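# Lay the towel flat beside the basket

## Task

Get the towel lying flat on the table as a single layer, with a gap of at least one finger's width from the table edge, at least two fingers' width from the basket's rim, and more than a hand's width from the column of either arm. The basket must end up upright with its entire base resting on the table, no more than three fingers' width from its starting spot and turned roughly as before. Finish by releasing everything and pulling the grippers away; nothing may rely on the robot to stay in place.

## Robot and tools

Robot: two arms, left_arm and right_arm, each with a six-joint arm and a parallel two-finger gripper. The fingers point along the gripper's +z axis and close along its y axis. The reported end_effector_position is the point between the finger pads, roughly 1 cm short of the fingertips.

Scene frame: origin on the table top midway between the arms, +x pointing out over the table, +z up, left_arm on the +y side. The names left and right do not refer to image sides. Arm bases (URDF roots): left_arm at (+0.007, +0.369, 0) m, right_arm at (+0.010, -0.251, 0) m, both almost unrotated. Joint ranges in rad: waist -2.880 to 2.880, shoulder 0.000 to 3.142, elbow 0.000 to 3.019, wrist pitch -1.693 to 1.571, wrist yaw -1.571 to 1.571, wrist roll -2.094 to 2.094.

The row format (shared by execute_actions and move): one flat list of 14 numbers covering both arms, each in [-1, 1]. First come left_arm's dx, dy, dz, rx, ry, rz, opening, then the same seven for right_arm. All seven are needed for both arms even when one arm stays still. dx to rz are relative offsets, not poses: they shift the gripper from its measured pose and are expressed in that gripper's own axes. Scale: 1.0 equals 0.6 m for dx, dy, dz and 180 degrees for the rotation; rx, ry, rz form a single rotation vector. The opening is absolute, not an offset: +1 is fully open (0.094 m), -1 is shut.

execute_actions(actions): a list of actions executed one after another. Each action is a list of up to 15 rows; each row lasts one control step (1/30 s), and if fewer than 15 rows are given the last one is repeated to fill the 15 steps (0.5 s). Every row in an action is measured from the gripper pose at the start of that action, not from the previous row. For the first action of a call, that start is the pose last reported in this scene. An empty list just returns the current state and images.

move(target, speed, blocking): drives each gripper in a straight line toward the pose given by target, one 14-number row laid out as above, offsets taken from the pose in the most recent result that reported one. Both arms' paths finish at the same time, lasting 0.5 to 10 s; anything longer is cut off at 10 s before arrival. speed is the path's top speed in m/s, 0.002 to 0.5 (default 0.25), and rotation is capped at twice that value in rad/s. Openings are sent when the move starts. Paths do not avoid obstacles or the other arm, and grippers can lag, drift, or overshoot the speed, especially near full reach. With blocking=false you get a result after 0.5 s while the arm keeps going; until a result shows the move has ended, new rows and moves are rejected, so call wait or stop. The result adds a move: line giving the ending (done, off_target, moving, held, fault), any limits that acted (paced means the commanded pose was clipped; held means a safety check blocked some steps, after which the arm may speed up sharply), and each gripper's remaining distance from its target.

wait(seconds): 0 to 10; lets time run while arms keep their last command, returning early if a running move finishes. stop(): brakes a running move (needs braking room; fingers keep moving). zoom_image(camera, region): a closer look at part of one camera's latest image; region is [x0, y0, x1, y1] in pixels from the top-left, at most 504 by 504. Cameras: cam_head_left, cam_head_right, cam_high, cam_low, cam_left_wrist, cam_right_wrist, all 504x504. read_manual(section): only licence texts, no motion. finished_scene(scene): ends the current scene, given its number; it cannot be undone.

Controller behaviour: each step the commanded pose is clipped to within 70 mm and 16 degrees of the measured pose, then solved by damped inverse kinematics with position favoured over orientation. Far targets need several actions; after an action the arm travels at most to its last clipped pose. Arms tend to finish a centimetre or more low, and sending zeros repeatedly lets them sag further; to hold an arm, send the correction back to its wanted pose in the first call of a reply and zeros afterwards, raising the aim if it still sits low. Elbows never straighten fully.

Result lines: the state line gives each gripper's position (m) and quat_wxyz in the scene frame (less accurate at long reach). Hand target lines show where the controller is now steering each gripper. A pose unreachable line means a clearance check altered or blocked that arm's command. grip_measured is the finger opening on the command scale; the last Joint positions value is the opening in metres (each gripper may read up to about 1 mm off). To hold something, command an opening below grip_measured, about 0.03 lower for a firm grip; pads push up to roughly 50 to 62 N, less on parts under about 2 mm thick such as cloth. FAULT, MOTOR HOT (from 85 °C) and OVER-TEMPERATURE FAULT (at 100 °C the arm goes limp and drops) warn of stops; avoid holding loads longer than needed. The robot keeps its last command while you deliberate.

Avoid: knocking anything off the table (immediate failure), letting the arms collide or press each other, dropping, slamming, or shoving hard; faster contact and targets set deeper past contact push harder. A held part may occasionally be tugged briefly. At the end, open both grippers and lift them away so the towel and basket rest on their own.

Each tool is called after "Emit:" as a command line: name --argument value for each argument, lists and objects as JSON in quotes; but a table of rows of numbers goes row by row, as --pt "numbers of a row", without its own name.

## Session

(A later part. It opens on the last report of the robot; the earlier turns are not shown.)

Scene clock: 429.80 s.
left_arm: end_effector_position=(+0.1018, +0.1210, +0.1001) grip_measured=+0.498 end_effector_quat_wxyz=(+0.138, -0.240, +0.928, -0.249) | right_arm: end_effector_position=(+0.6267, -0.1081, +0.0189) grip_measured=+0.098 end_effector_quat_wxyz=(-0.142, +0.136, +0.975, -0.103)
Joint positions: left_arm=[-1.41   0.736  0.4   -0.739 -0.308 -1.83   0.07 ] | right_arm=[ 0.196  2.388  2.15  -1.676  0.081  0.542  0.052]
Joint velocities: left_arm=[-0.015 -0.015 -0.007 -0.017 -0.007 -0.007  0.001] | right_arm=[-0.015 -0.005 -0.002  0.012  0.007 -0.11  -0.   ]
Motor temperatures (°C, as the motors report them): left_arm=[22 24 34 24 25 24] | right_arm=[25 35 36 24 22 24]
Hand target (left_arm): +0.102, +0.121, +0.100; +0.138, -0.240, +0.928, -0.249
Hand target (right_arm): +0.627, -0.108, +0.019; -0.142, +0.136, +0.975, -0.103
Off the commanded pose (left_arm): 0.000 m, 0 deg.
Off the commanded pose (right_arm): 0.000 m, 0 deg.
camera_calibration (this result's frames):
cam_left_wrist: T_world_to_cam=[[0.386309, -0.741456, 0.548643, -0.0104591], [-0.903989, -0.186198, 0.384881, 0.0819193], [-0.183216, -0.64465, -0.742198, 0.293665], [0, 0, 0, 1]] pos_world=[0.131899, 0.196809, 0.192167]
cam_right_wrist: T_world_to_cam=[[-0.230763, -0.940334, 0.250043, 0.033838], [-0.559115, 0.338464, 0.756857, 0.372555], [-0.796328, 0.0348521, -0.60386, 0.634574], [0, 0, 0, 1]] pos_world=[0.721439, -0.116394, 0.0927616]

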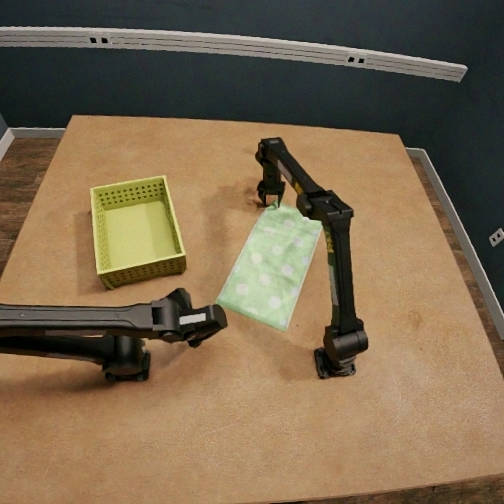

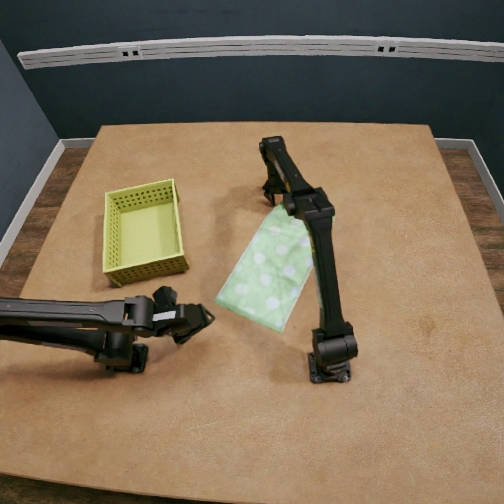

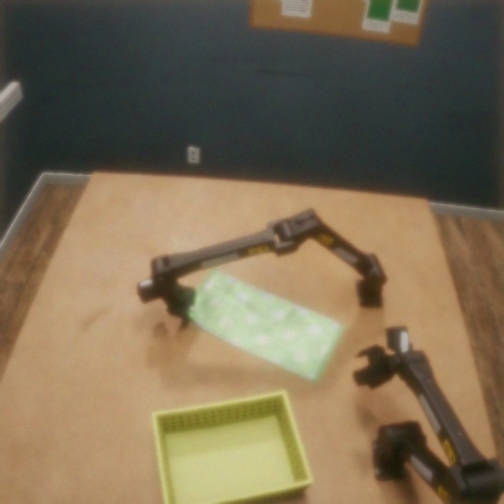

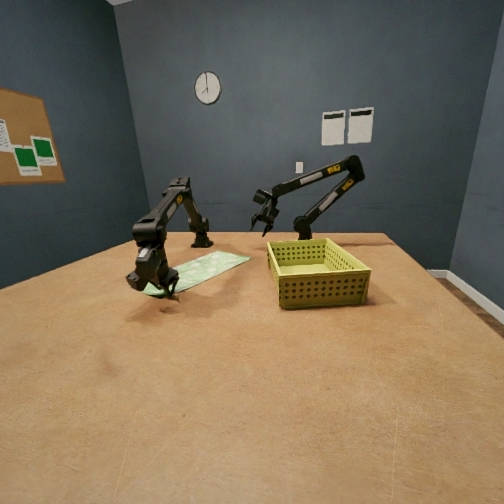

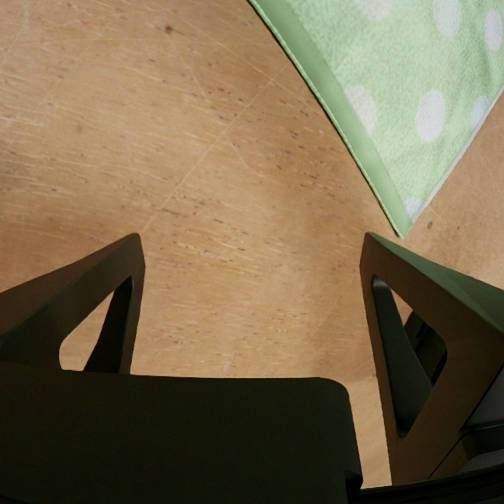

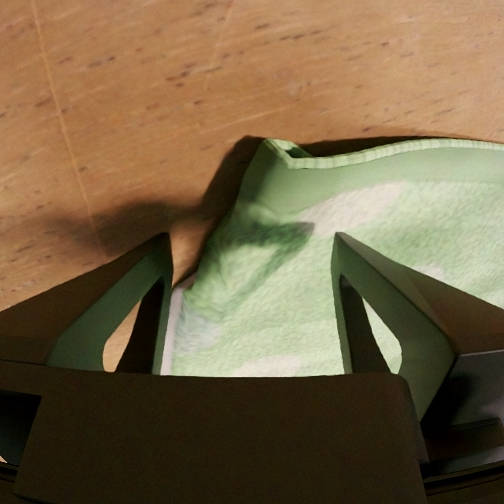

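Good position. Press, close, lift.

Emit:
execute_actions --actions '[[[0,0,0,0,0,0,0.5,0,0,0.03,0,0,0,0.1]],[[0,0,0,0,0,0,0.5,0,0,0.02,0,0,0,-1]],[[0,0,0,0,0,0,0.5,0,0,0.02,0,0,0,-1]],[[0,0,0,0,0,0,0.5,0.03,-0.03,-0.12,0,0,0,-1]],[[0,0,0,0,0,0,0.5,0.03,-0.03,-0.05,0,0,0,-1]]]'

Scene clock: 435.53 s.
left_arm: end_effector_position=(+0.1018, +0.1210, +0.1001) grip_measured=+0.498 end_effector_quat_wxyz=(+0.138, -0.240, +0.928, -0.249) | right_arm: end_effector_position=(+0.5947, -0.1179, +0.0974) grip_measured=-0.944 end_effector_quat_wxyz=(-0.123, +0.137, +0.978, -0.098)
Joint positions: left_arm=[-1.41   0.736  0.4   -0.739 -0.308 -1.83   0.07 ] | right_arm=[ 0.195  2.191  2.013 -1.697  0.086  0.542  0.003]
Joint velocities: left_arm=[-0.005  0.005  0.002 -0.012 -0.007 -0.037  0.001] | right_arm=[-0.015 -0.024 -0.007 -0.007 -0.066 -0.051 -0.   ]
Motor temperatures (°C, as the motors report them): left_arm=[22 24 34 24 25 24] | right_arm=[25 35 35 24 22 24]
Hand target (left_arm): +0.102, +0.121, +0.100; +0.138, -0.240, +0.928, -0.249
Hand target (right_arm): +0.595, -0.122, +0.109; -0.119, +0.137, +0.979, -0.096
Off the commanded pose (left_arm): 0.000 m, 0 deg.
Off the commanded pose (right_arm): 0.013 m, 1 deg.
joint sent to its limit (right arm) — the command would take joint 4 (wrist pitch) past its lower limit, so that joint was sent only as far as its limit.
camera_calibration (this result's frames):
cam_left_wrist: T_world_to_cam=[[0.386309, -0.741456, 0.548643, -0.0104591], [-0.903989, -0.186198, 0.384881, 0.0819193], [-0.183216, -0.64465, -0.742198, 0.293665], [0, 0, 0, 1]] pos_world=[0.131899, 0.196809, 0.192167]
cam_right_wrist: T_world_to_cam=[[-0.239801, -0.941673, 0.236108, 0.00420291], [-0.588278, 0.334414, 0.736272, 0.317464], [-0.772285, 0.037662, -0.634158, 0.645803], [0, 0, 0, 1]] pos_world=[0.686509, -0.126529, 0.174809]

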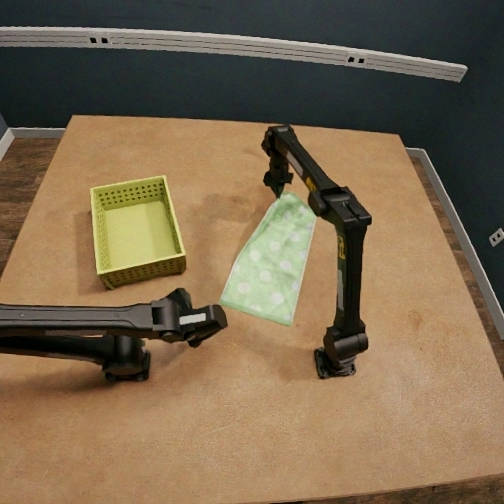

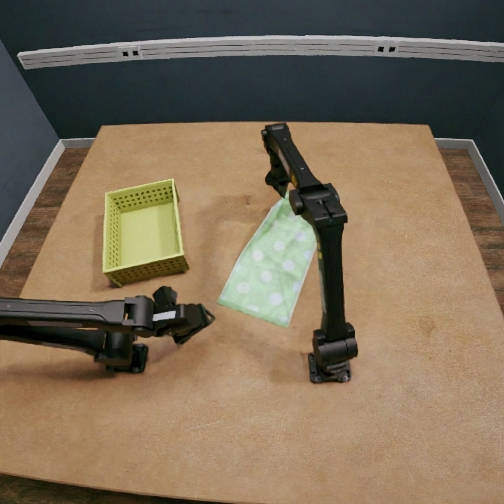

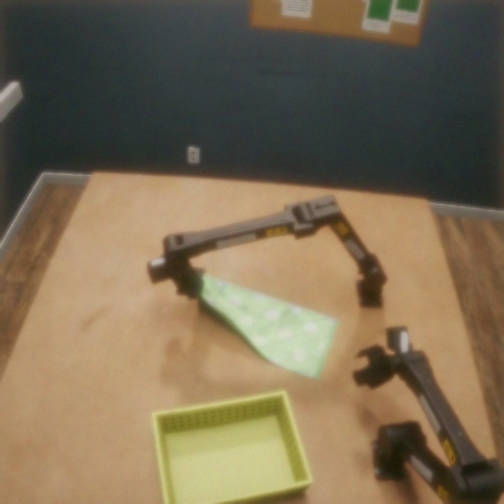

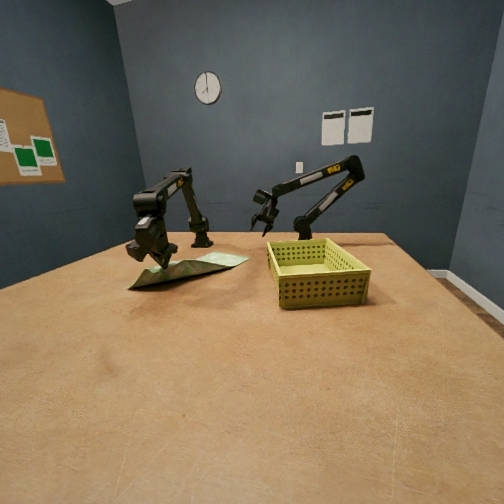

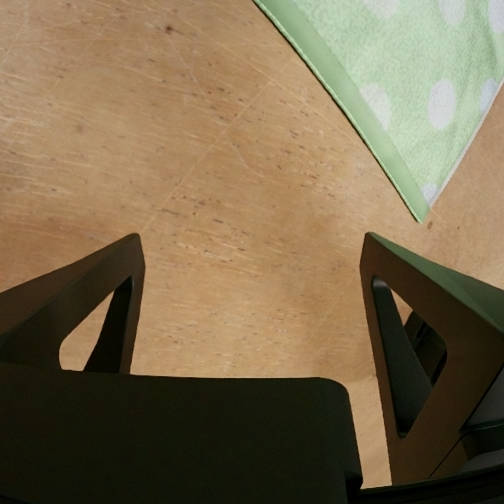

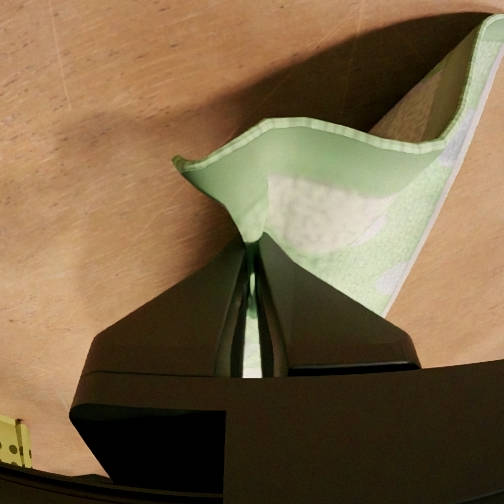

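Emit:
move --target '[0,0,0,0,0,0,0.5, -0.02,0.02,0.12,0,0,0,-1]' --speed 0.05

Emit:
execute_actions --actions '[[[0,0,0,0,0,0,0.5,0,0,0,0,0,0,0.3]],[[0,0,0,0,0,0,0.5,0,0.1,-0.2,0,0,0,0.3]],[[0,0,0,0,0,0,0.5,0,0.1,-0.05,0,0,0,0.3]]]'

Scene clock: 441.20 s.
left_arm: end_effector_position=(+0.1018, +0.1210, +0.1001) grip_measured=+0.498 end_effector_quat_wxyz=(+0.138, -0.240, +0.928, -0.249) | right_arm: end_effector_position=(+0.5882, -0.1196, +0.0329) grip_measured=-0.944 end_effector_quat_wxyz=(-0.123, +0.137, +0.978, -0.098)
Joint positions: left_arm=[-1.41   0.736  0.4   -0.739 -0.308 -1.83   0.07 ] | right_arm=[ 0.195  2.221  1.89  -1.544  0.086  0.542  0.003]
Joint velocities: left_arm=[-0.015  0.005  0.012  0.002 -0.007 -0.037  0.   ] | right_arm=[-0.005 -0.015 -0.007  0.002  0.007  0.037  0.   ]
Motor temperatures (°C, as the motors report them): left_arm=[22 24 34 24 25 24] | right_arm=[25 35 35 24 22 24]
Hand target (left_arm): +0.102, +0.121, +0.100; +0.138, -0.240, +0.928, -0.249
Hand target (right_arm): +0.590, -0.121, +0.024; -0.124, +0.137, +0.978, -0.098
Off the commanded pose (left_arm): 0.000 m, 0 deg.
Off the commanded pose (right_arm): 0.010 m, 0 deg.
move: done
camera_calibration (this result's frames):
cam_left_wrist: T_world_to_cam=[[0.386309, -0.741456, 0.548643, -0.0104591], [-0.903989, -0.186198, 0.384881, 0.0819193], [-0.183216, -0.64465, -0.742198, 0.293665], [0, 0, 0, 1]] pos_world=[0.131899, 0.196809, 0.192167]
cam_right_wrist: T_world_to_cam=[[-0.239976, -0.941718, 0.235753, 0.0164252], [-0.588822, 0.334275, 0.7359, 0.361994], [-0.771816, 0.0377817, -0.634722, 0.599733], [0, 0, 0, 1]] pos_world=[0.679976, -0.128197, 0.110401]

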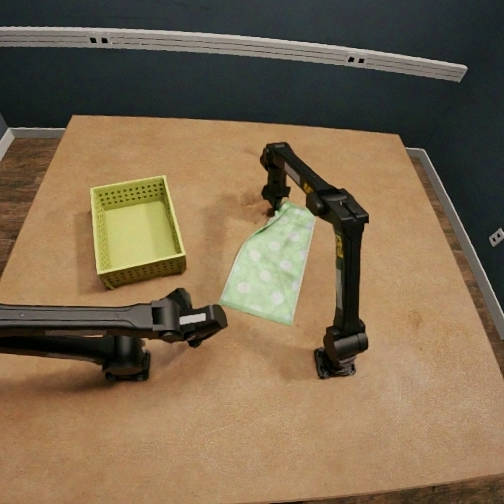

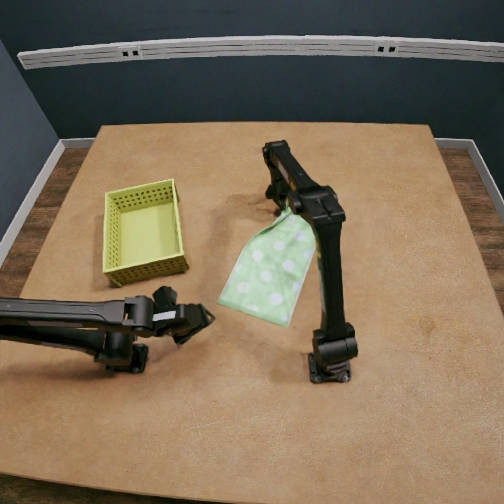

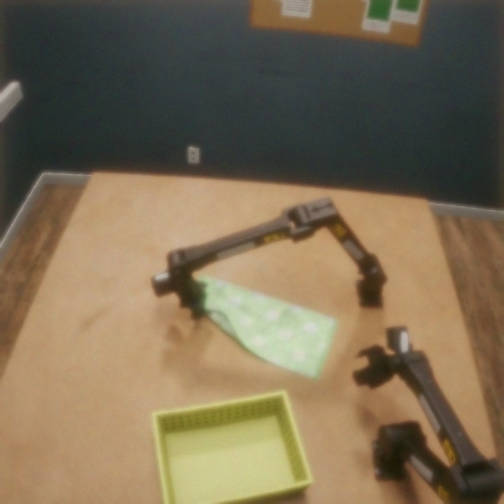

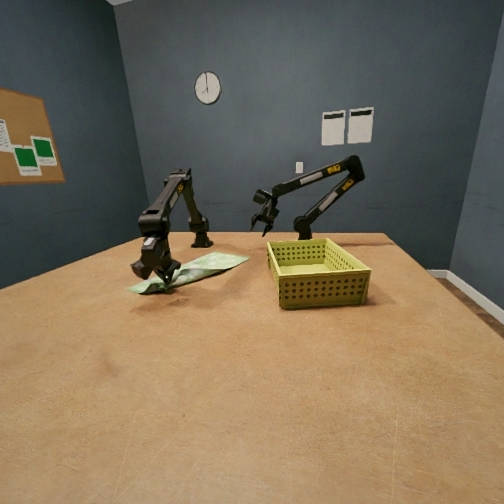

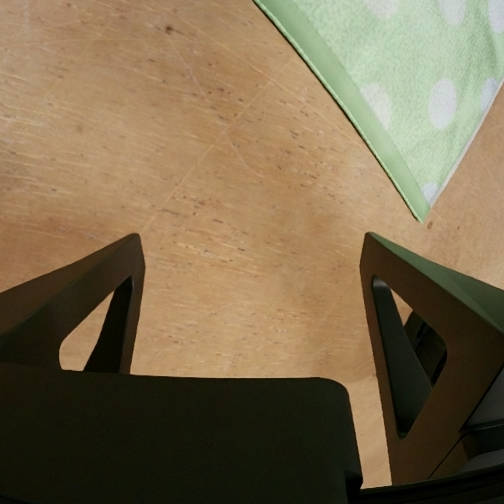

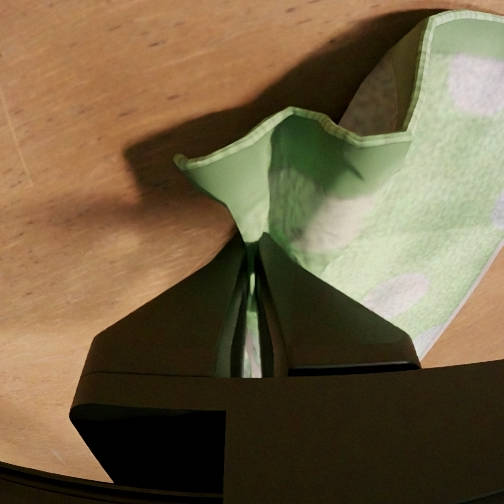

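Scene clock: 442.70 s.
left_arm: end_effector_position=(+0.1018, +0.1210, +0.1001) grip_measured=+0.498 end_effector_quat_wxyz=(+0.138, -0.240, +0.928, -0.249) | right_arm: end_effector_position=(+0.6281, +0.0293, +0.1362) grip_measured=+0.298 end_effector_quat_wxyz=(-0.028, +0.103, +0.993, -0.054)
Joint positions: left_arm=[-1.41   0.736  0.4   -0.739 -0.308 -1.83   0.07 ] | right_arm=[ 0.388  2.29   2.316 -1.701  0.063  0.654  0.061]
Joint velocities: left_arm=[-0.005 -0.024 -0.007 -0.002 -0.022  0.051 -0.   ] | right_arm=[-0.063  0.005 -0.012 -0.007 -0.037 -0.007 -0.   ]
Motor temperatures (°C, as the motors report them): left_arm=[22 24 34 24 25 24] | right_arm=[25 35 35 24 22 24]
Hand target (left_arm): +0.102, +0.121, +0.100; +0.138, -0.240, +0.928, -0.249
Hand target (right_arm): +0.641, +0.022, +0.141; -0.020, +0.118, +0.992, -0.047
Off the commanded pose (left_arm): 0.000 m, 0 deg.
Off the commanded pose (right_arm): 0.016 m, 5 deg.
joint sent to its limit (right arm) — the command would take joint 4 (wrist pitch) past its lower limit, so that joint was sent only as far as its limit.
camera_calibration (this result's frames):
cam_left_wrist: T_world_to_cam=[[0.386309, -0.741456, 0.548643, -0.0104591], [-0.903989, -0.186198, 0.384881, 0.0819193], [-0.183216, -0.64465, -0.742198, 0.293665], [0, 0, 0, 1]] pos_world=[0.131899, 0.196809, 0.192167]
cam_right_wrist: T_world_to_cam=[[-0.200154, -0.971815, 0.124558, 0.132891], [-0.744728, 0.233514, 0.625181, 0.375652], [-0.636646, 0.032371, -0.770477, 0.624223], [0, 0, 0, 1]] pos_world=[0.703766, 0.0212184, 0.229547]

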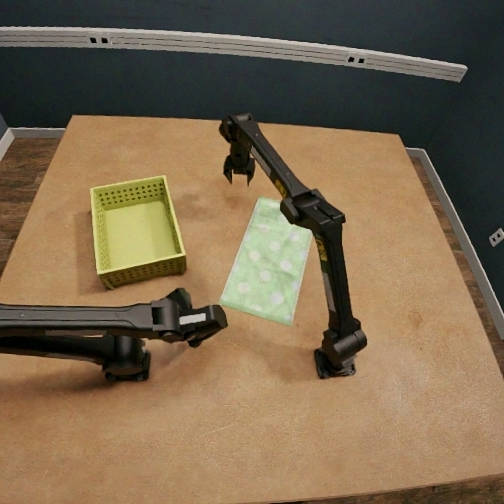

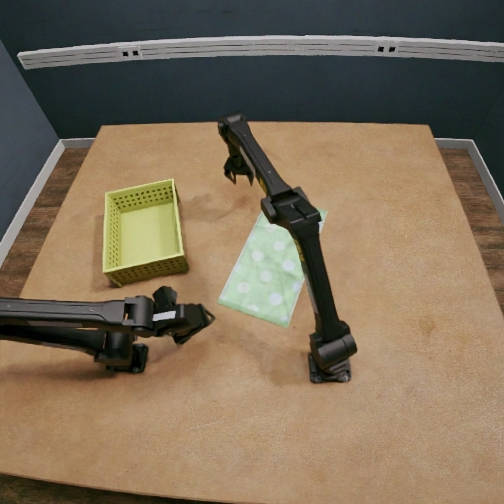

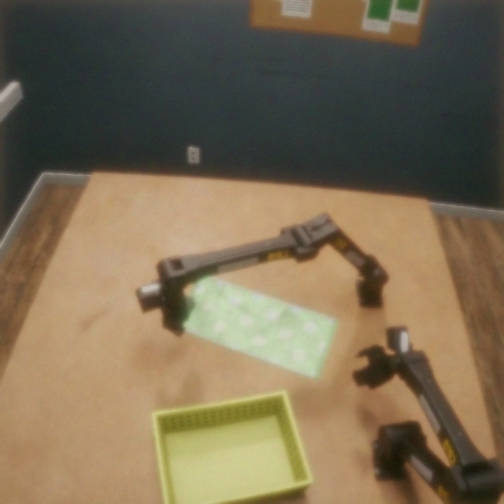

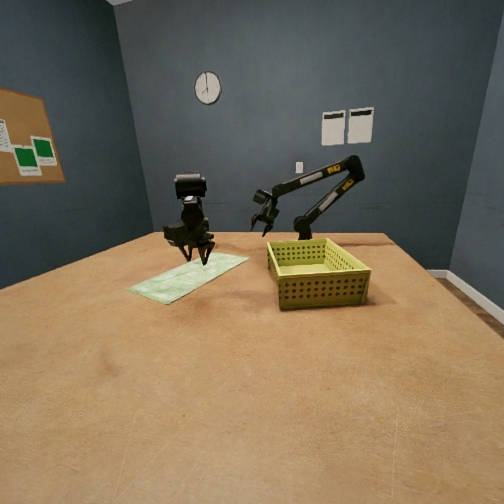

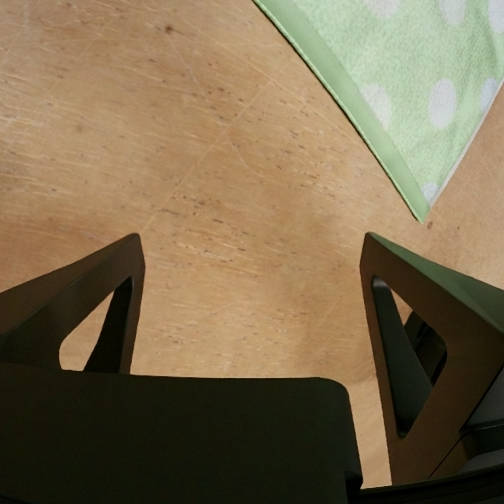

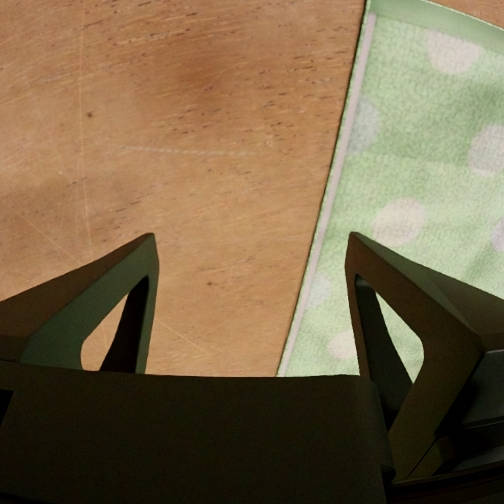

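Emit:
finished_scene --scene 1

The scene is finished: the task was done.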